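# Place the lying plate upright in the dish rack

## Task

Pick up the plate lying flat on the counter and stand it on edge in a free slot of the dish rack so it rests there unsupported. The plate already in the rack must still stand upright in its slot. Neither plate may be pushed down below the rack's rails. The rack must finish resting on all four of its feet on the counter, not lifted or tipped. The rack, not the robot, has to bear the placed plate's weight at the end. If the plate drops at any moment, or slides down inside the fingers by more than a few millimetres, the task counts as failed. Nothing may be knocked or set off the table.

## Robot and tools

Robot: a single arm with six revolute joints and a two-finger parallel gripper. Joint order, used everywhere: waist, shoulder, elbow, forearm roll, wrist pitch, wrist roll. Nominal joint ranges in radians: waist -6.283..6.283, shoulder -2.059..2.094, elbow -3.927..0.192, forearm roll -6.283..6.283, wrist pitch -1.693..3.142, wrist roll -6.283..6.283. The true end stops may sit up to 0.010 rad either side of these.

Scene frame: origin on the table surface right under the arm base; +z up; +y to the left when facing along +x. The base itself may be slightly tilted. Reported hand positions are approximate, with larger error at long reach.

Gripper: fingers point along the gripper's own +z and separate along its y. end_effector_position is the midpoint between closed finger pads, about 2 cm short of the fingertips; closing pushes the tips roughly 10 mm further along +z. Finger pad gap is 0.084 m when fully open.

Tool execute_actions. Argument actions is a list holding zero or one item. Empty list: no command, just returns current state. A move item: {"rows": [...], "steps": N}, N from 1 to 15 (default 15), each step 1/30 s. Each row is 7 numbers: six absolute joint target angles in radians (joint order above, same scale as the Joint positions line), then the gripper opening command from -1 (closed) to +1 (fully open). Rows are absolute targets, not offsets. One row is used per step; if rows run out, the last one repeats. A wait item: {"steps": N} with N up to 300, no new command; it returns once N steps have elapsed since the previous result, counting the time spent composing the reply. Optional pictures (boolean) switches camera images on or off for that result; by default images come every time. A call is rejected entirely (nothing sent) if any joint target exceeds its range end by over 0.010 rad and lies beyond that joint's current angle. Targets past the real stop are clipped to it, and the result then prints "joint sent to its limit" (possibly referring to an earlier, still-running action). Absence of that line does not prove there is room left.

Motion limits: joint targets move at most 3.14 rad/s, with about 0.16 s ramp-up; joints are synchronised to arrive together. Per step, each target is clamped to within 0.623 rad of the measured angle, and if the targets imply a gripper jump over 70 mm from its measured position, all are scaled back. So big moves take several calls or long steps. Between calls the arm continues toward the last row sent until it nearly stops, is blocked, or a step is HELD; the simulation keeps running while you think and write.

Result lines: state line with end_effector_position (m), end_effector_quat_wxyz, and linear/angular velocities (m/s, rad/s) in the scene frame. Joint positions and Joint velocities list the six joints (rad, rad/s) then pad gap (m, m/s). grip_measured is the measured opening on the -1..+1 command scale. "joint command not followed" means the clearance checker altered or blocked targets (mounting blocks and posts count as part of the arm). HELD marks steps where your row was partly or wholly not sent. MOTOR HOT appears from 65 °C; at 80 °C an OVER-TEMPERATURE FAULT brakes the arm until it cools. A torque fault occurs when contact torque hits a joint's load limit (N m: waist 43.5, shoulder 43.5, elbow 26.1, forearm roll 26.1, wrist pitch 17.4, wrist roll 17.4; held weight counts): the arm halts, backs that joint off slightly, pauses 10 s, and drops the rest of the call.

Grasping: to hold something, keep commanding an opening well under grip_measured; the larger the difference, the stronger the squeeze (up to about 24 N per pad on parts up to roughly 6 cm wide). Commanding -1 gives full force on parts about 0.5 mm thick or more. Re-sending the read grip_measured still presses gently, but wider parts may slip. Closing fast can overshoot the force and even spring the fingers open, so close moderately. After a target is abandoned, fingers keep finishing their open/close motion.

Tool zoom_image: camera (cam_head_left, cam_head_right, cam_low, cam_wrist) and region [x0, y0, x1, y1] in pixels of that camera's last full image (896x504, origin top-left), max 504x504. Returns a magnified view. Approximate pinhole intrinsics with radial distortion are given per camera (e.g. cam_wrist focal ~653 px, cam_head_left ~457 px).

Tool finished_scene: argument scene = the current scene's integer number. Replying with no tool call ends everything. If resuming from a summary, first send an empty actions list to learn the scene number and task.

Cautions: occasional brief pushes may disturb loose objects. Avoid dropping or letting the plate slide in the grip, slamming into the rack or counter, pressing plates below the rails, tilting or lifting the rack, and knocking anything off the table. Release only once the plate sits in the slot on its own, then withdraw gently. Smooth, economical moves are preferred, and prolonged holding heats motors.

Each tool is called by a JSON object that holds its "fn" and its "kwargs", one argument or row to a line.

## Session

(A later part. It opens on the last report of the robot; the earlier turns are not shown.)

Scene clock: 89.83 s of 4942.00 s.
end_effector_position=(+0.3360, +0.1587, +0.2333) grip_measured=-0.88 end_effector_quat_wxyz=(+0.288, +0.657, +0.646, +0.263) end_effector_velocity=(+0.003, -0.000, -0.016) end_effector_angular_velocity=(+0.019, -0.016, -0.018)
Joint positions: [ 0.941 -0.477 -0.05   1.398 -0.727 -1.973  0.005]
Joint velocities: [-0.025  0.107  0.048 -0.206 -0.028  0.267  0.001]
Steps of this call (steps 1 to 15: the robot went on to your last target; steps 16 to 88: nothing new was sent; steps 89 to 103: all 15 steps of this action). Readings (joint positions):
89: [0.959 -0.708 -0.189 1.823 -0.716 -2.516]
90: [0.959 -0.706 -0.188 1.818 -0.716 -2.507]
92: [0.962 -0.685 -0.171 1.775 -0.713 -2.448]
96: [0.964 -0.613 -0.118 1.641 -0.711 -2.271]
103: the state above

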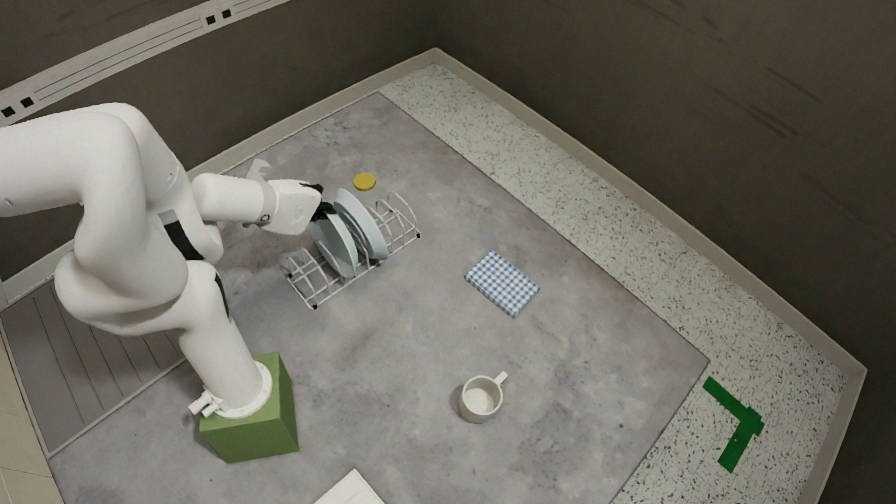

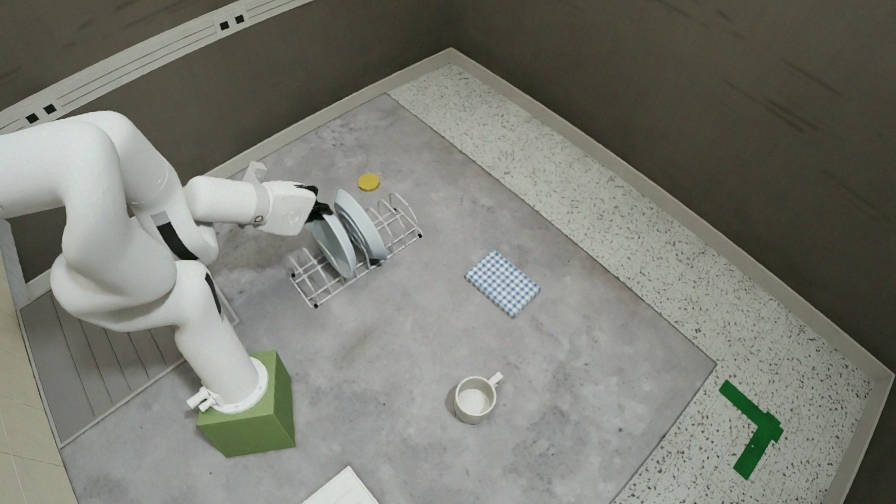

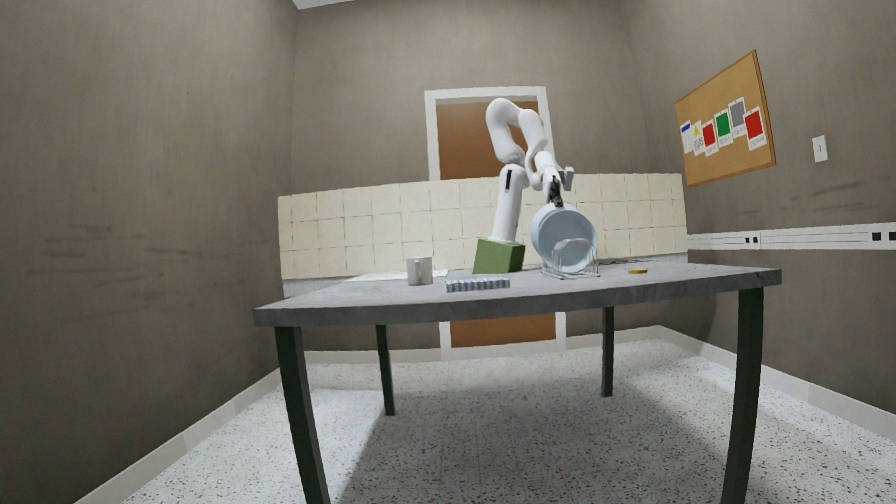

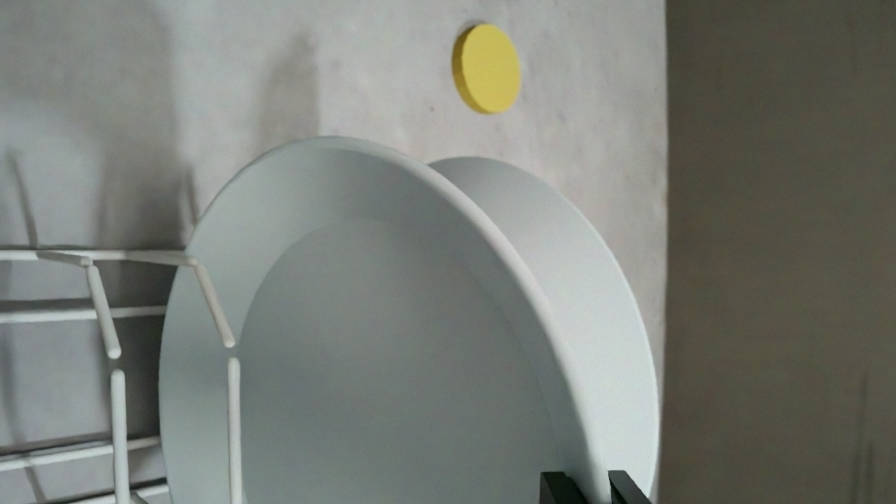

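{"fn": "execute_actions", "kwargs": {
  "actions": [
    {"rows":[[0.947,-0.478,-0.047,1.396,-0.7325,-1.963,-1],[0.954,-0.48,-0.045,1.402,-0.7355,-1.964,-1],[0.961,-0.483,-0.042,1.408,-0.7385,-1.965,-1],[0.968,-0.485,-0.04,1.414,-0.7415,-1.966,-1],[0.975,-0.488,-0.037,1.419,-0.7445,-1.967,-1],[0.975,-0.488,-0.037,1.419,-0.7445,-1.967,-1],[0.971,-0.471,-0.03,1.39,-0.748,-1.933,-1],[0.967,-0.454,-0.024,1.361,-0.7515,-1.898,-1],[0.9625,-0.436,-0.018,1.33,-0.7555,-1.863,-1],[0.958,-0.4185,-0.012,1.3,-0.76,-1.8275,-1]],"steps":15}
  ]
}}

{"fn": "zoom_image", "kwargs": {
  "camera": "cam_head_left",
  "region": [260,140,440,320]
}}

{"fn": "zoom_image", "kwargs": {
  "camera": "cam_low",
  "region": [500,180,630,290]
}}

Scene clock: 94.97 s of 4942.00 s.
end_effector_position=(+0.3312, +0.1598, +0.2338) grip_measured=-0.89 end_effector_quat_wxyz=(+0.287, +0.656, +0.645, +0.266) end_effector_velocity=(+0.000, +0.001, +0.000) end_effector_angular_velocity=(+0.002, +0.000, -0.000)
Joint positions: [ 0.97  -0.486 -0.039  1.415 -0.743 -1.966  0.005]
Joint velocities: [ 0.001 -0.001 -0.002  0.002  0.001 -0.001 -0.   ]
A step of this action was HELD (marked below), so the robot has no last target. The arm can still carry out the HELD step.
Steps of this call (steps 1 to 30: the robot went on to your last target; steps 31 to 120: nothing new was sent; then 0.63 s passed at rest; steps 121 to 135: all 15 steps of this action). Readings (joint positions):
121: [0.940 -0.475 -0.050 1.390 -0.730 -1.962]
122: [0.942 -0.476 -0.049 1.392 -0.731 -1.962]
124: [0.953 -0.480 -0.046 1.401 -0.735 -1.964]
128: [0.971 -0.487 -0.038 1.415 -0.743 -1.965] HELD
129: [0.971 -0.486 -0.039 1.415 -0.743 -1.965] HELD
130: [0.971 -0.486 -0.039 1.415 -0.743 -1.965] HELD
131: [0.970 -0.486 -0.039 1.415 -0.743 -1.966] HELD
132: [0.970 -0.486 -0.039 1.415 -0.743 -1.966] HELD
133: [0.970 -0.486 -0.039 1.415 -0.743 -1.966] HELD
134: [0.970 -0.486 -0.039 1.415 -0.743 -1.966] HELD
135: the state above HELD
joint command not followed: on one or more control steps a check withheld the commanded joint targets, and the robot was not sent them on those steps. On the call's last step the targets were still withheld.
cause: the commanded joint targets would bring two parts of the arm too close to each other (joints 2 (shoulder) to 4 (forearm roll) lie between them); next, command targets that bring no two parts of the arm closer together.

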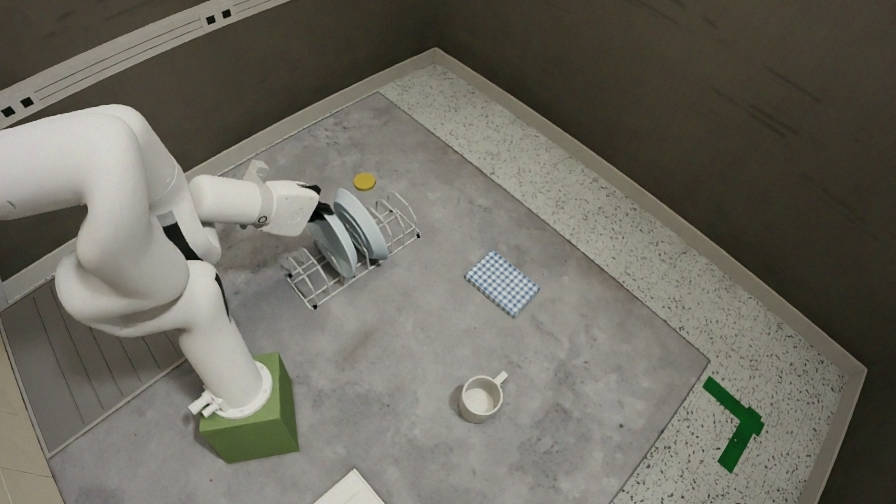

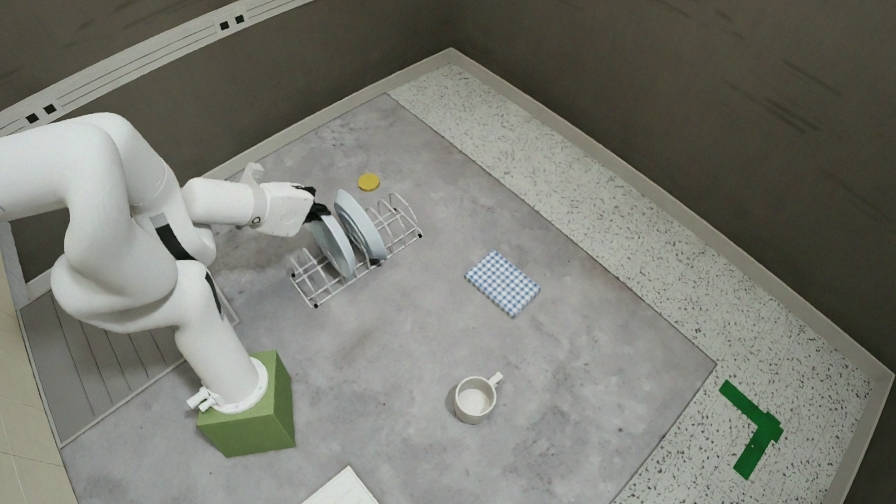

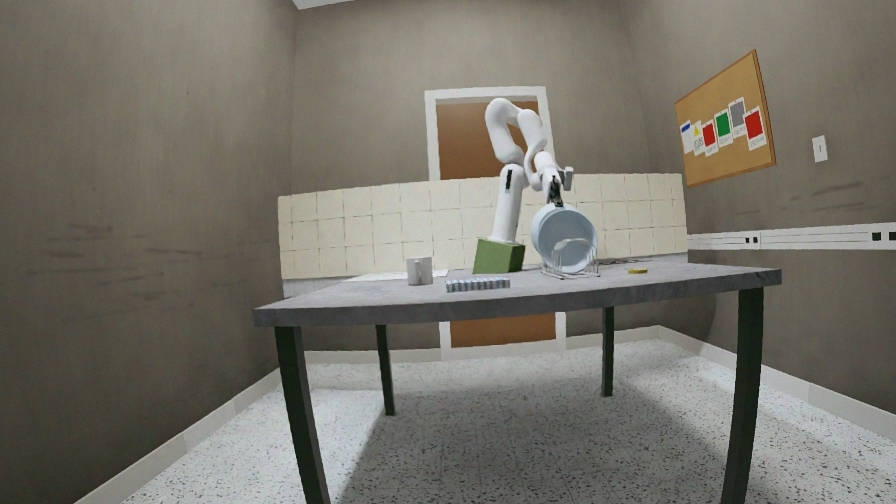

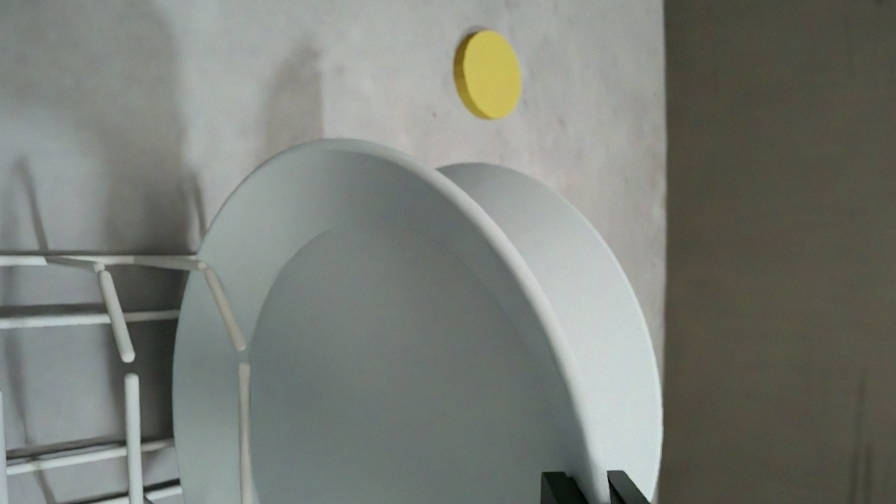

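Region (260, 140, 440, 320) of cam_head_left's 896x504 image, scaled by 2.800, with more detail than that image has.

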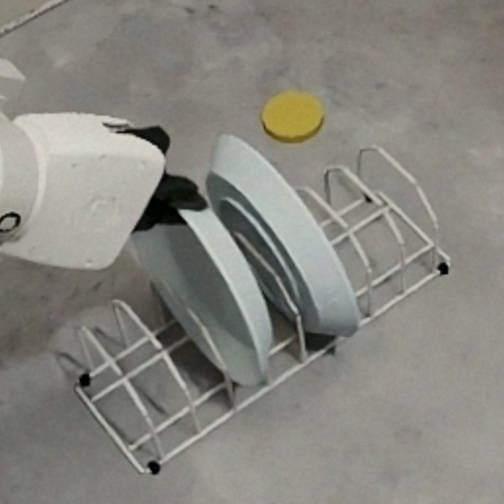

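Region (500, 180, 630, 290) of cam_low's 896x504 image, scaled by 3.877, with more detail than that image has; it fills the top 426 rows of this view, and the rest is white.

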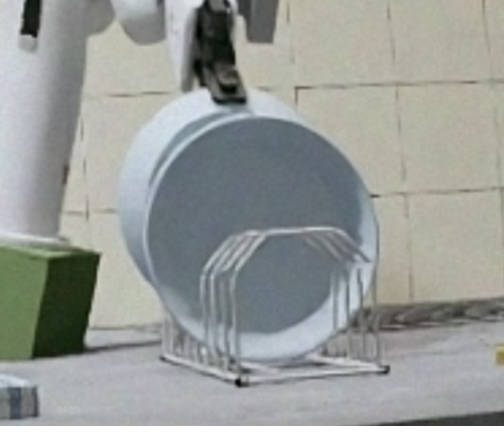

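{"fn": "execute_actions", "kwargs": {
  "actions": [
    {"rows":[[0.98,-0.467,-0.057,1.439,-0.752,-1.988,-1],[0.989,-0.448,-0.075,1.463,-0.761,-2.01,-1],[0.998,-0.429,-0.093,1.486,-0.77,-2.032,-1],[1.007,-0.41,-0.111,1.509,-0.779,-2.054,-1],[1.015,-0.391,-0.13,1.531,-0.789,-2.076,-1],[1.023,-0.372,-0.148,1.552,-0.798,-2.098,-1],[1.031,-0.353,-0.166,1.572,-0.807,-2.119,-1],[1.038,-0.334,-0.184,1.592,-0.816,-2.14,-1],[1.047,-0.308,-0.208,1.618,-0.829,-2.167,-1],[1.056,-0.283,-0.231,1.643,-0.842,-2.193,-1],[1.065,-0.257,-0.255,1.667,-0.855,-2.219,-1],[1.073,-0.231,-0.279,1.69,-0.868,-2.244,-1],[1.081,-0.206,-0.302,1.712,-0.881,-2.269,-1],[1.088,-0.18,-0.326,1.733,-0.894,-2.293,-1]],"steps":15}
  ],
  "pictures": false
}}

{"fn": "execute_actions", "kwargs": {
  "actions": [
    {"steps":10}
  ]
}}

{"fn": "zoom_image", "kwargs": {
  "camera": "cam_head_left",
  "region": [260,140,440,320]
}}

{"fn": "zoom_image", "kwargs": {
  "camera": "cam_low",
  "region": [500,180,630,290]
}}

Scene clock: 109.77 s of 4942.00 s.
end_effector_position=(+0.3328, +0.1663, +0.2340) grip_measured=-0.89 end_effector_quat_wxyz=(+0.307, +0.648, +0.653, +0.245) end_effector_velocity=(+0.005, +0.016, +0.001) end_effector_angular_velocity=(-0.155, -0.001, -0.004)
Joint positions: [ 1.003 -0.414 -0.108  1.499 -0.778 -2.048  0.005]
Joint velocities: [ 0.068  0.182 -0.17   0.187 -0.09  -0.193  0.001]
Steps of this call (steps 1 to 90: nothing new was sent; then 11.30 s passed at rest; steps 91 to 105: all 15 steps of this action). Readings (joint positions):
91: [0.971 -0.486 -0.039 1.416 -0.743 -1.966]
92: [0.972 -0.485 -0.040 1.418 -0.744 -1.968]
94: [0.976 -0.476 -0.048 1.428 -0.747 -1.977]
98: [0.986 -0.454 -0.069 1.454 -0.758 -2.003]
105: the state above

Scene clock: 110.10 s of 4942.00 s.
end_effector_position=(+0.3339, +0.1719, +0.2340) grip_measured=-0.88 end_effector_quat_wxyz=(+0.324, +0.640, +0.659, +0.227) end_effector_velocity=(+0.001, +0.017, -0.002) end_effector_angular_velocity=(-0.161, +0.006, -0.004)
Joint positions: [ 1.025 -0.352 -0.165  1.561 -0.809 -2.113  0.005]
Joint velocities: [ 0.067  0.185 -0.173  0.185 -0.091 -0.193  0.   ]
Steps of this call (steps 1 to 10: the robot went on to your last target). Readings (joint positions):
1: [1.005 -0.408 -0.114 1.505 -0.781 -2.054]
2: [1.007 -0.401 -0.119 1.511 -0.784 -2.061]
4: [1.012 -0.389 -0.131 1.524 -0.790 -2.074]
8: [1.021 -0.364 -0.154 1.548 -0.802 -2.100]
10: the state above

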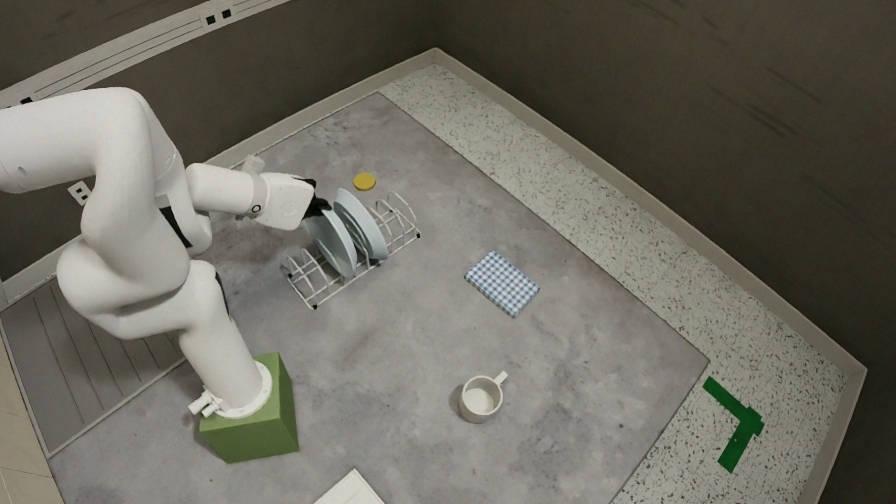

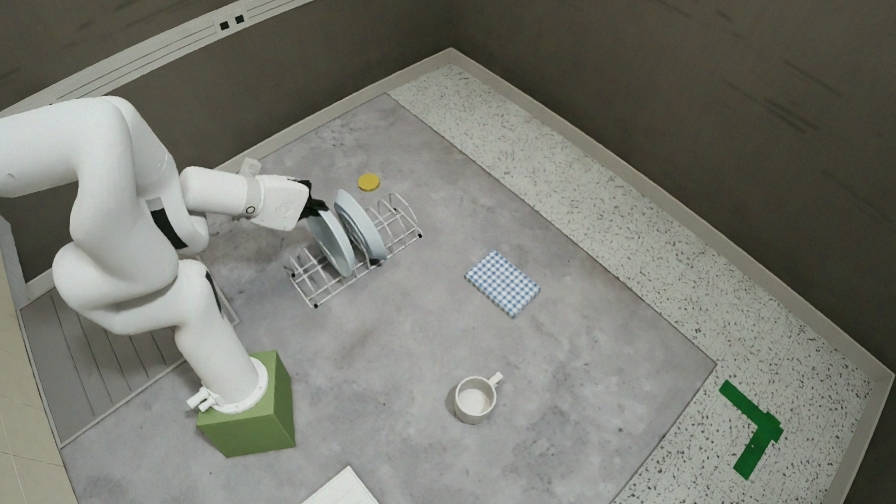

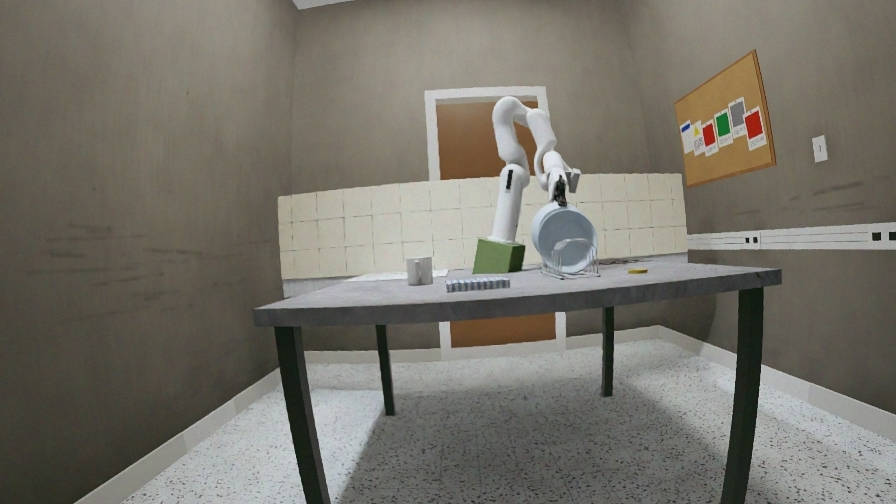

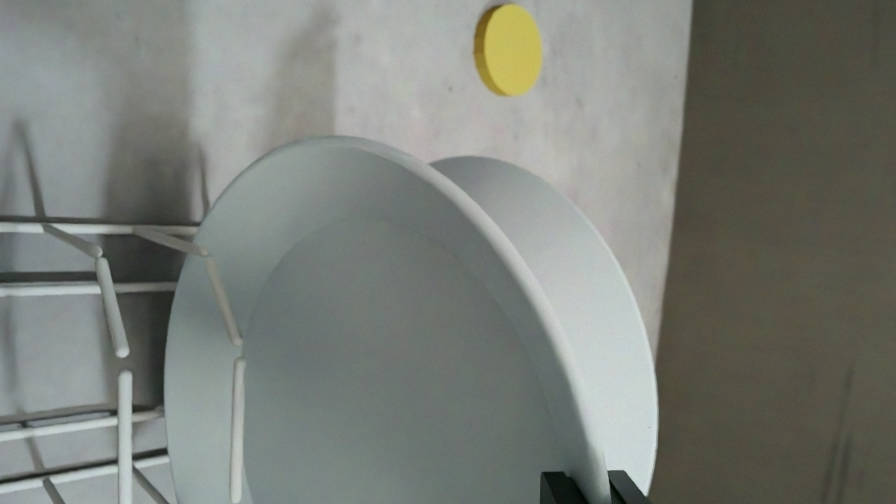

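Region (260, 140, 440, 320) of cam_head_left's 896x504 image, scaled by 2.800, with more detail than that image has.

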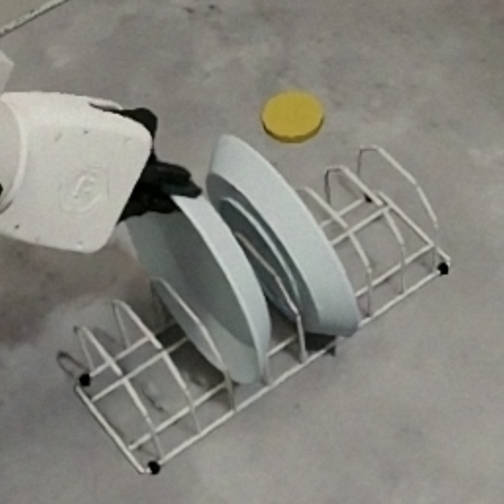

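Region (500, 180, 630, 290) of cam_low's 896x504 image, scaled by 3.877, with more detail than that image has; it fills the top 426 rows of this view, and the rest is white.

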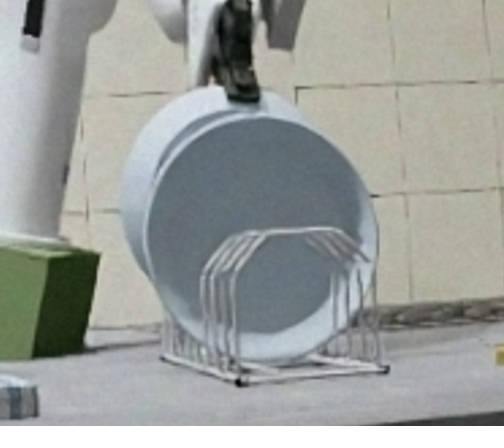

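{"fn": "execute_actions", "kwargs": {
  "actions": [
    {"rows":[[1.088,-0.18,-0.326,1.733,-0.894,-2.293,-1],[1.088,-0.17,-0.324,1.723,-0.893,-2.276,-1],[1.088,-0.159,-0.321,1.713,-0.891,-2.26,-1],[1.089,-0.149,-0.319,1.703,-0.89,-2.243,-1],[1.089,-0.138,-0.317,1.693,-0.888,-2.226,-1],[1.089,-0.128,-0.3145,1.6825,-0.887,-2.21,-1]],"steps":15}
  ]
}}

{"fn": "zoom_image", "kwargs": {
  "camera": "cam_head_left",
  "region": [260,140,440,320]
}}

{"fn": "zoom_image", "kwargs": {
  "camera": "cam_low",
  "region": [500,180,630,290]
}}

Scene clock: 113.50 s of 4942.00 s.
end_effector_position=(+0.3299, +0.1877, +0.2169) grip_measured=-0.90 end_effector_quat_wxyz=(+0.369, +0.616, +0.675, +0.169) end_effector_velocity=(-0.000, -0.000, +0.000) end_effector_angular_velocity=(+0.002, -0.000, -0.002)
Joint positions: [ 1.089 -0.128 -0.315  1.683 -0.887 -2.21   0.005]
Joint velocities: [-0.    -0.002  0.001  0.001  0.     0.001  0.   ]
Steps of this call (steps 1 to 45: the robot went on to your last target; steps 46 to 87: nothing new was sent; steps 88 to 102: all 15 steps of this action). Readings (joint positions):
88: [1.088 -0.180 -0.326 1.733 -0.894 -2.293]
89: [1.088 -0.180 -0.326 1.733 -0.894 -2.293]
91: [1.088 -0.172 -0.325 1.724 -0.893 -2.278]
95: [1.089 -0.135 -0.316 1.690 -0.888 -2.222]
102: the state above

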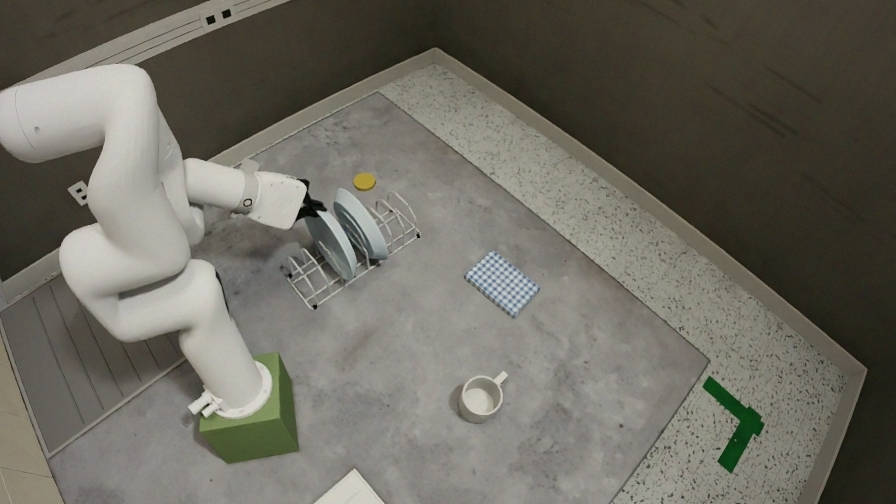

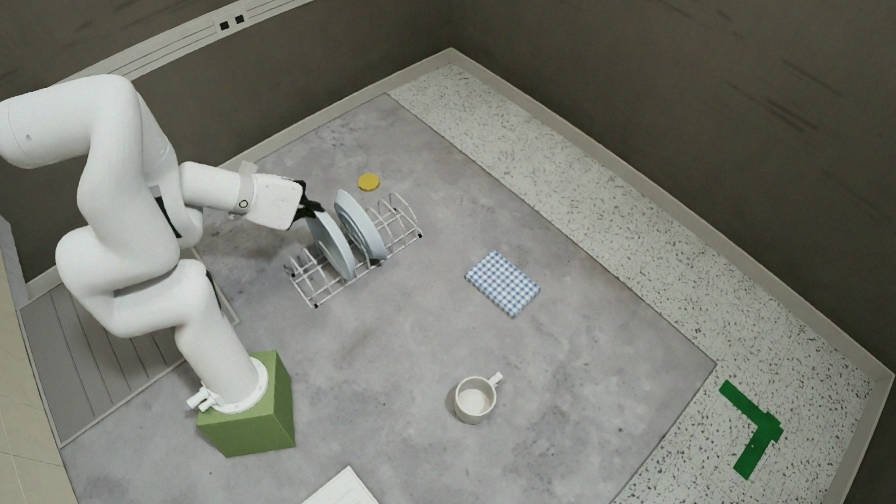

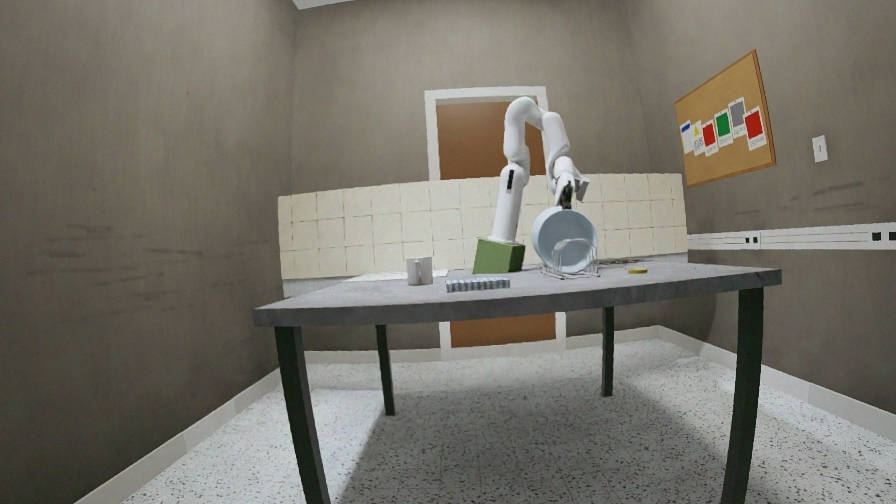

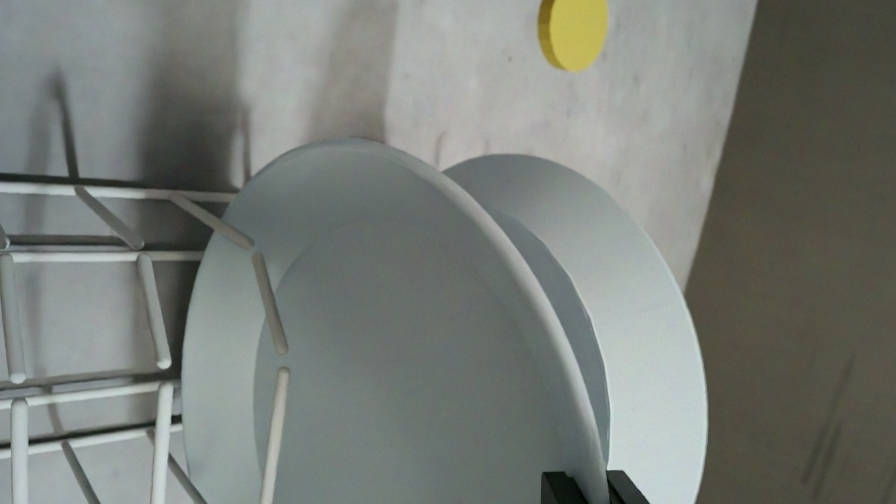

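Region (260, 140, 440, 320) of cam_head_left's 896x504 image, scaled by 2.800, with more detail than that image has.

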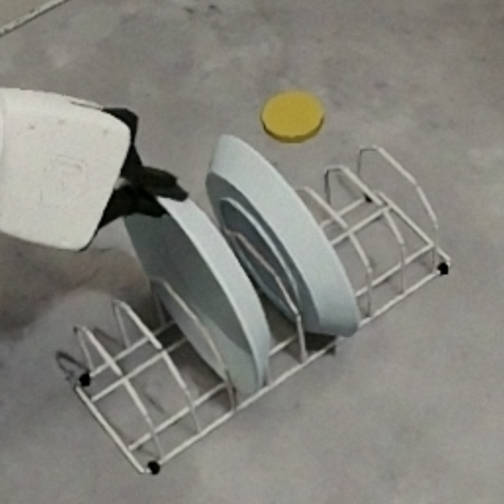

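Region (500, 180, 630, 290) of cam_low's 896x504 image, scaled by 3.877, with more detail than that image has; it fills the top 426 rows of this view, and the rest is white.

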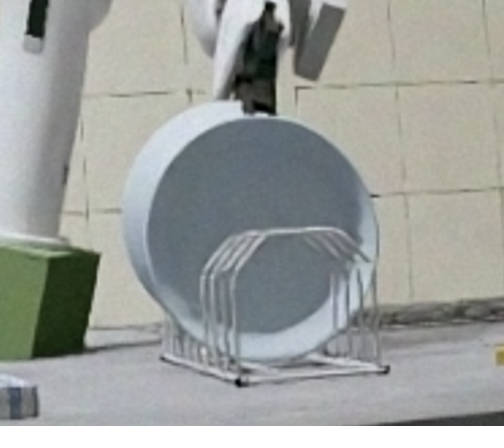

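{"fn": "execute_actions", "kwargs": {
  "actions": [
    {"rows":[[1.089,-0.123,-0.313,1.677,-0.886,-2.202,-1],[1.089,-0.118,-0.312,1.672,-0.886,-2.193,-1],[1.089,-0.112,-0.311,1.667,-0.885,-2.185,-1],[1.089,-0.107,-0.31,1.662,-0.884,-2.176,-1],[1.09,-0.102,-0.309,1.657,-0.8835,-2.168,-1],[1.09,-0.097,-0.308,1.652,-0.883,-2.16,-1],[1.09,-0.092,-0.3065,1.647,-0.882,-2.151,-1],[1.09,-0.086,-0.305,1.642,-0.8815,-2.143,-1],[1.09,-0.081,-0.304,1.637,-0.881,-2.134,-1],[1.09,-0.076,-0.303,1.632,-0.88,-2.126,-1]],"steps":15}
  ]
}}

{"fn": "zoom_image", "kwargs": {
  "camera": "cam_low",
  "region": [500,180,630,290]
}}

Scene clock: 116.73 s of 4942.00 s.
end_effector_position=(+0.3293, +0.1872, +0.2041) grip_measured=-0.90 end_effector_quat_wxyz=(+0.368, +0.617, +0.675, +0.169) end_effector_velocity=(+0.001, +0.004, +0.001) end_effector_angular_velocity=(+0.014, -0.006, -0.001)
Joint positions: [ 1.09  -0.076 -0.303  1.632 -0.88  -2.127  0.005]
Joint velocities: [ 0.001 -0.001 -0.005 -0.007 -0.001  0.013  0.   ]
Steps of this call (steps 1 to 15: the robot went on to your last target; steps 16 to 82: nothing new was sent; steps 83 to 97: all 15 steps of this action). Readings (joint positions):
83: [1.089 -0.128 -0.314 1.682 -0.887 -2.210]
84: [1.089 -0.127 -0.314 1.681 -0.887 -2.207]
86: [1.089 -0.119 -0.312 1.673 -0.886 -2.195]
90: [1.090 -0.098 -0.308 1.654 -0.883 -2.162]
97: the state above

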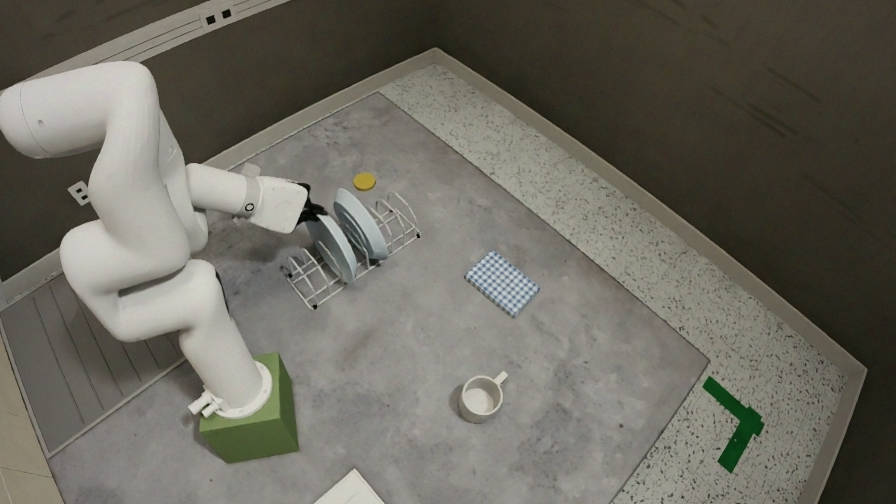

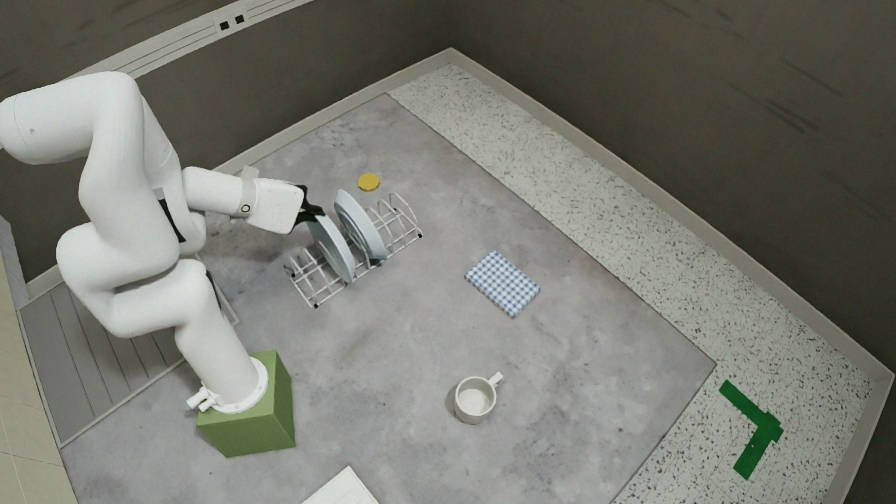

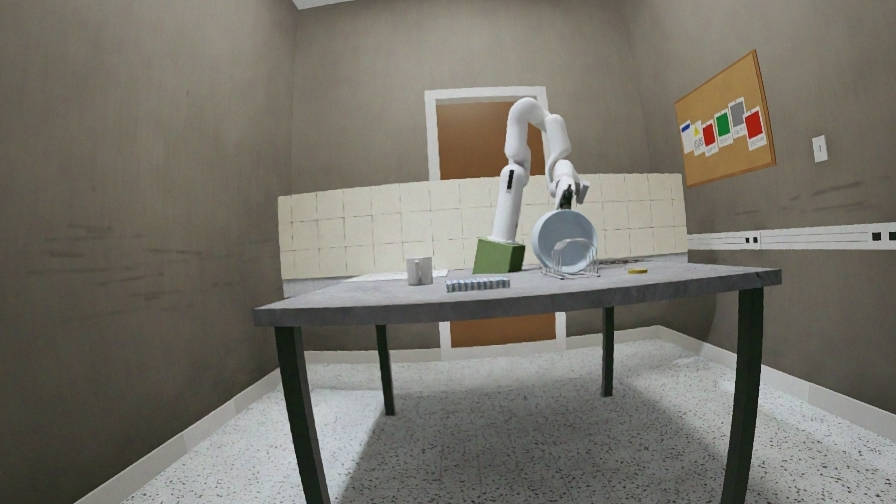

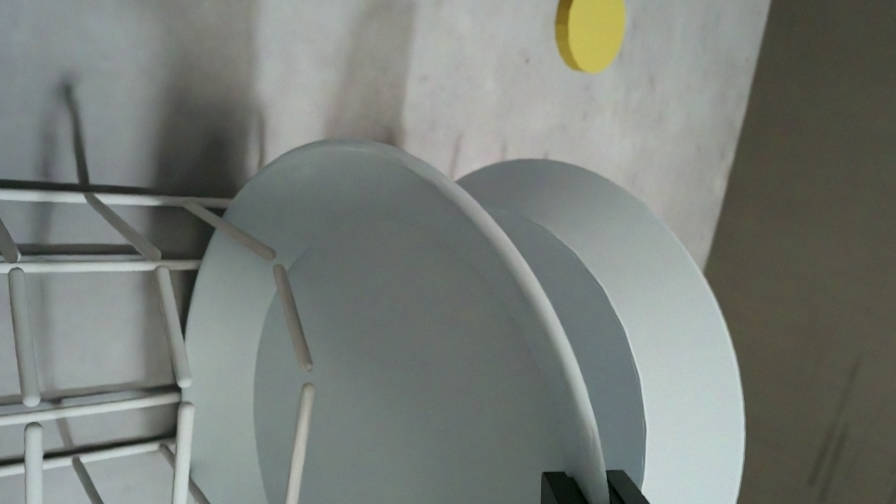

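Region (500, 180, 630, 290) of cam_low's 896x504 image, scaled by 3.877, with more detail than that image has; it fills the top 426 rows of this view, and the rest is white.

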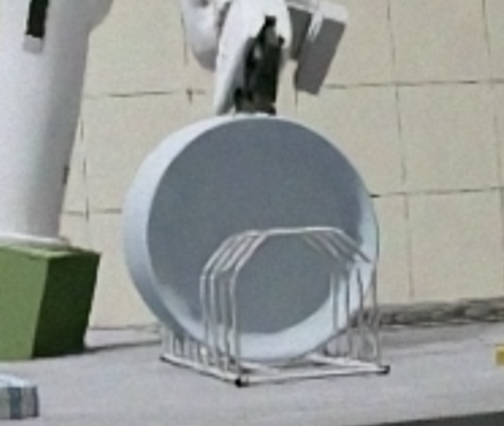

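No contact yet; 4 mm more.

{"fn": "execute_actions", "kwargs": {
  "actions": [
    {"rows":[[1.09,-0.073,-0.3025,1.629,-0.88,-2.121,-1],[1.09,-0.07,-0.302,1.626,-0.8795,-2.117,-1],[1.09,-0.067,-0.301,1.624,-0.879,-2.112,-1],[1.09,-0.065,-0.3005,1.621,-0.879,-2.108,-1],[1.09,-0.062,-0.3,1.619,-0.8785,-2.104,-1],[1.09,-0.059,-0.2995,1.616,-0.878,-2.099,-1]],"steps":15}
  ]
}}

Scene clock: 119.00 s of 4942.00 s.
end_effector_position=(+0.3290, +0.1871, +0.2000) grip_measured=-0.90 end_effector_quat_wxyz=(+0.368, +0.617, +0.675, +0.169) end_effector_velocity=(-0.000, -0.000, +0.000) end_effector_angular_velocity=(-0.001, -0.000, -0.001)
Joint positions: [ 1.09  -0.059 -0.3    1.616 -0.878 -2.099  0.005]
Joint velocities: [ 0.    -0.     0.001  0.001 -0.001  0.    -0.   ]
Steps of this call (steps 1 to 15: the robot went on to your last target; steps 16 to 53: nothing new was sent; steps 54 to 68: all 15 steps of this action). Readings (joint positions):
54: [1.090 -0.076 -0.303 1.632 -0.880 -2.126]
55: [1.090 -0.075 -0.303 1.631 -0.880 -2.124]
57: [1.090 -0.071 -0.302 1.627 -0.880 -2.117]
61: [1.090 -0.060 -0.300 1.618 -0.878 -2.102]
68: the state above

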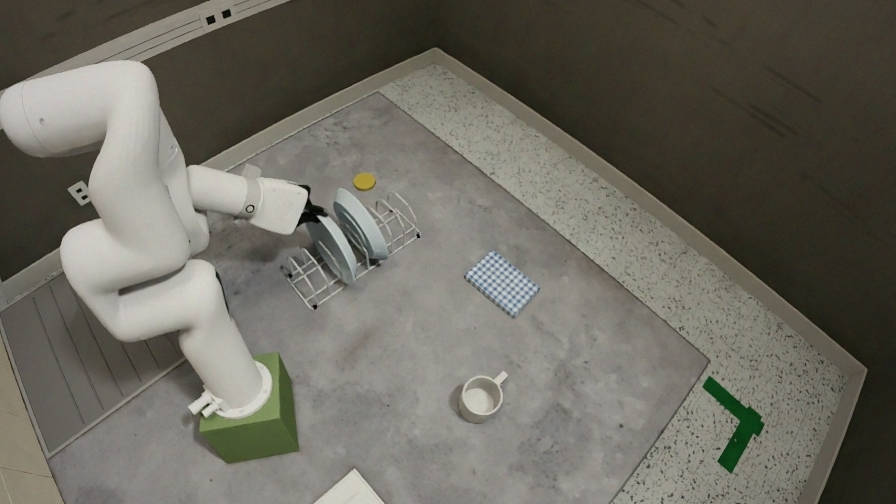

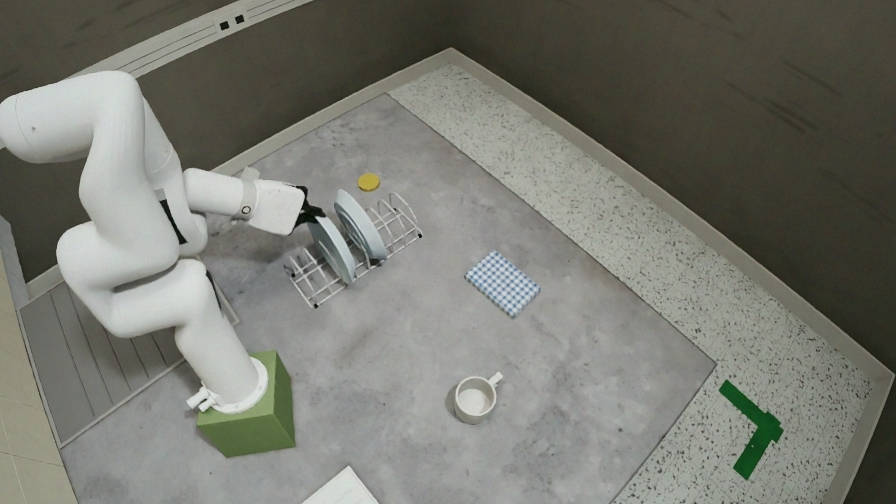

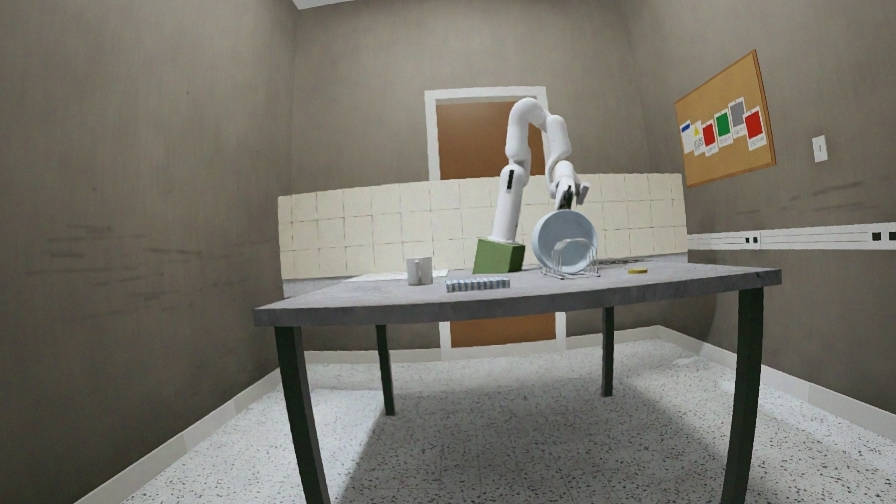

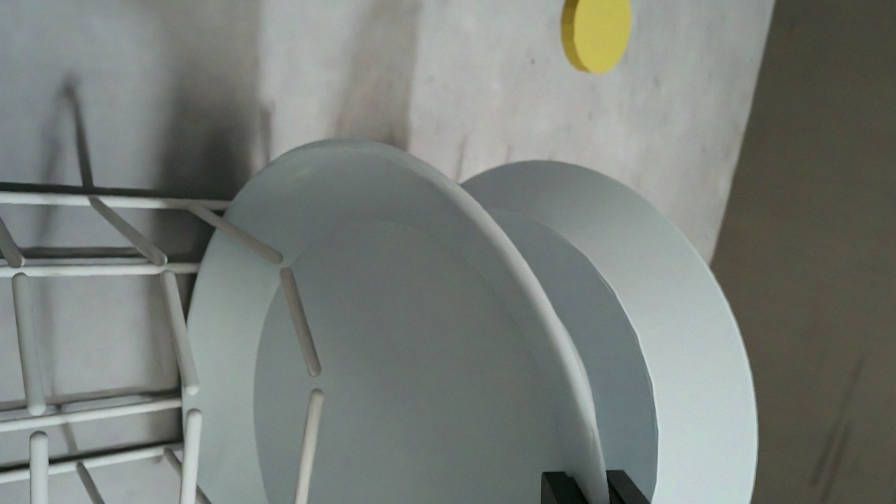

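{"fn": "execute_actions", "kwargs": {
  "actions": [
    {"rows":[[1.09,-0.056,-0.299,1.613,-0.878,-2.094,-1],[1.09,-0.053,-0.298,1.61,-0.8775,-2.09,-1],[1.09,-0.05,-0.2975,1.608,-0.877,-2.085,-1],[1.09,-0.048,-0.297,1.605,-0.877,-2.081,-1],[1.09,-0.045,-0.2965,1.603,-0.8765,-2.077,-1],[1.09,-0.042,-0.296,1.6,-0.876,-2.072,-1]],"steps":15}
  ]
}}

{"fn": "zoom_image", "kwargs": {
  "camera": "cam_low",
  "region": [500,180,630,290]
}}

Scene clock: 121.40 s of 4942.00 s.
end_effector_position=(+0.3296, +0.1881, +0.1975) grip_measured=-0.89 end_effector_quat_wxyz=(+0.368, +0.618, +0.673, +0.171) end_effector_velocity=(-0.001, +0.000, -0.002) end_effector_angular_velocity=(+0.001, +0.006, +0.000)
Joint positions: [ 1.09  -0.044 -0.299  1.599 -0.88  -2.072  0.005]
Joint velocities: [ 0.     0.001  0.001 -0.001  0.006  0.002  0.   ]
Steps of this call (steps 1 to 15: the robot went on to your last target; steps 16 to 57: nothing new was sent; steps 58 to 72: all 15 steps of this action). Readings (joint positions):
58: [1.090 -0.059 -0.299 1.616 -0.878 -2.099]
59: [1.090 -0.058 -0.299 1.615 -0.878 -2.097]
61: [1.090 -0.054 -0.299 1.611 -0.878 -2.090]
65: [1.090 -0.045 -0.299 1.601 -0.881 -2.075]
72: the state above

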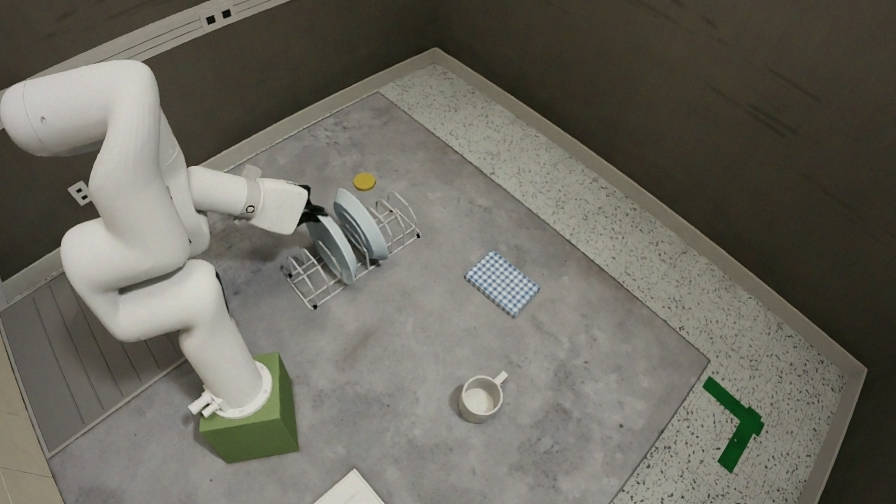

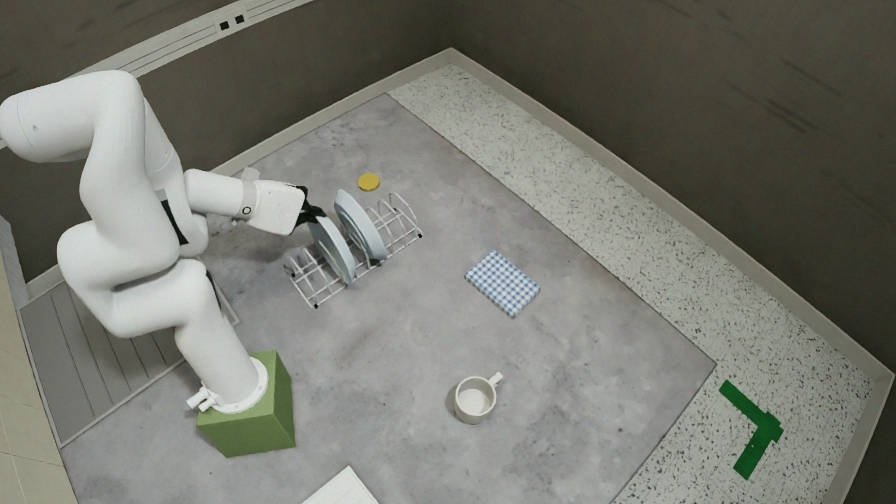

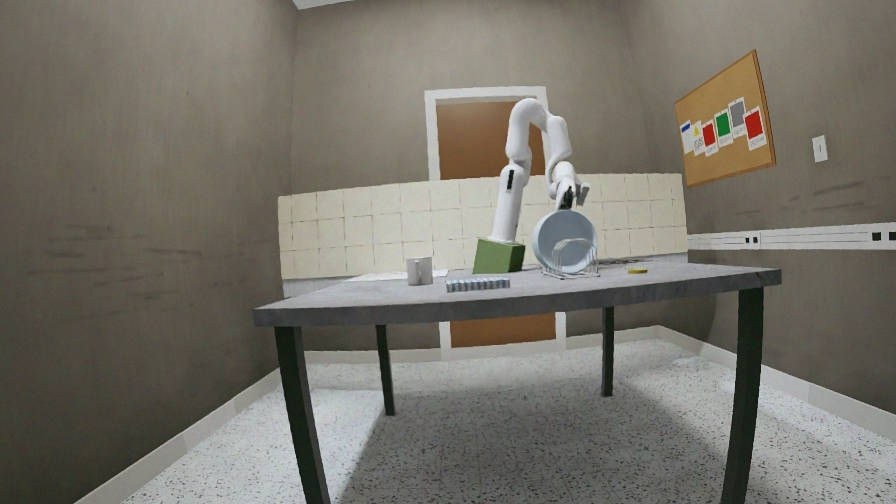

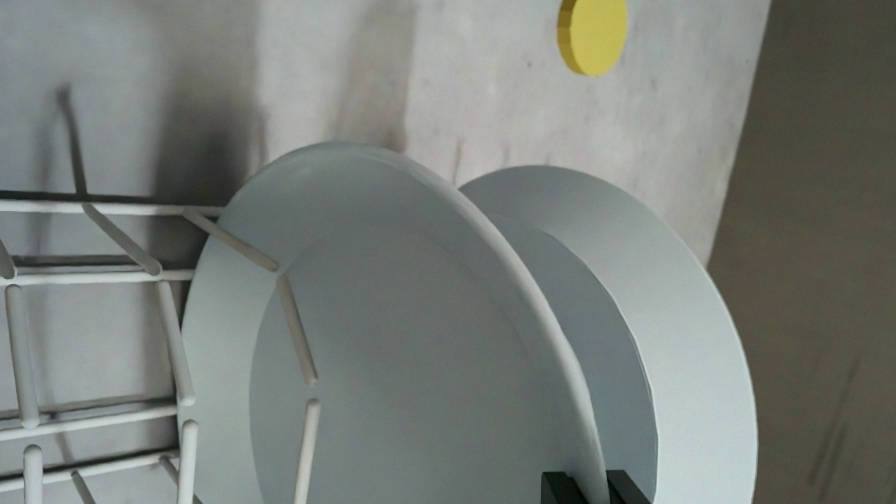

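Region (500, 180, 630, 290) of cam_low's 896x504 image, scaled by 3.877, with more detail than that image has; it fills the top 426 rows of this view, and the rest is white.

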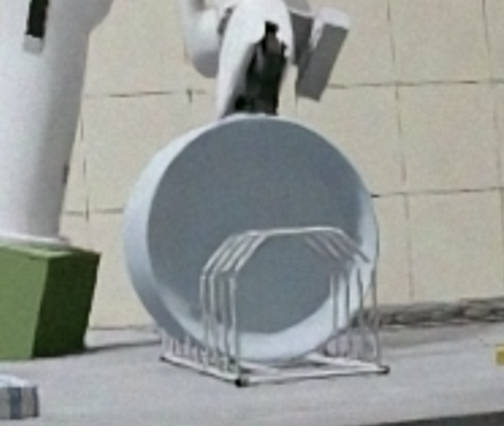

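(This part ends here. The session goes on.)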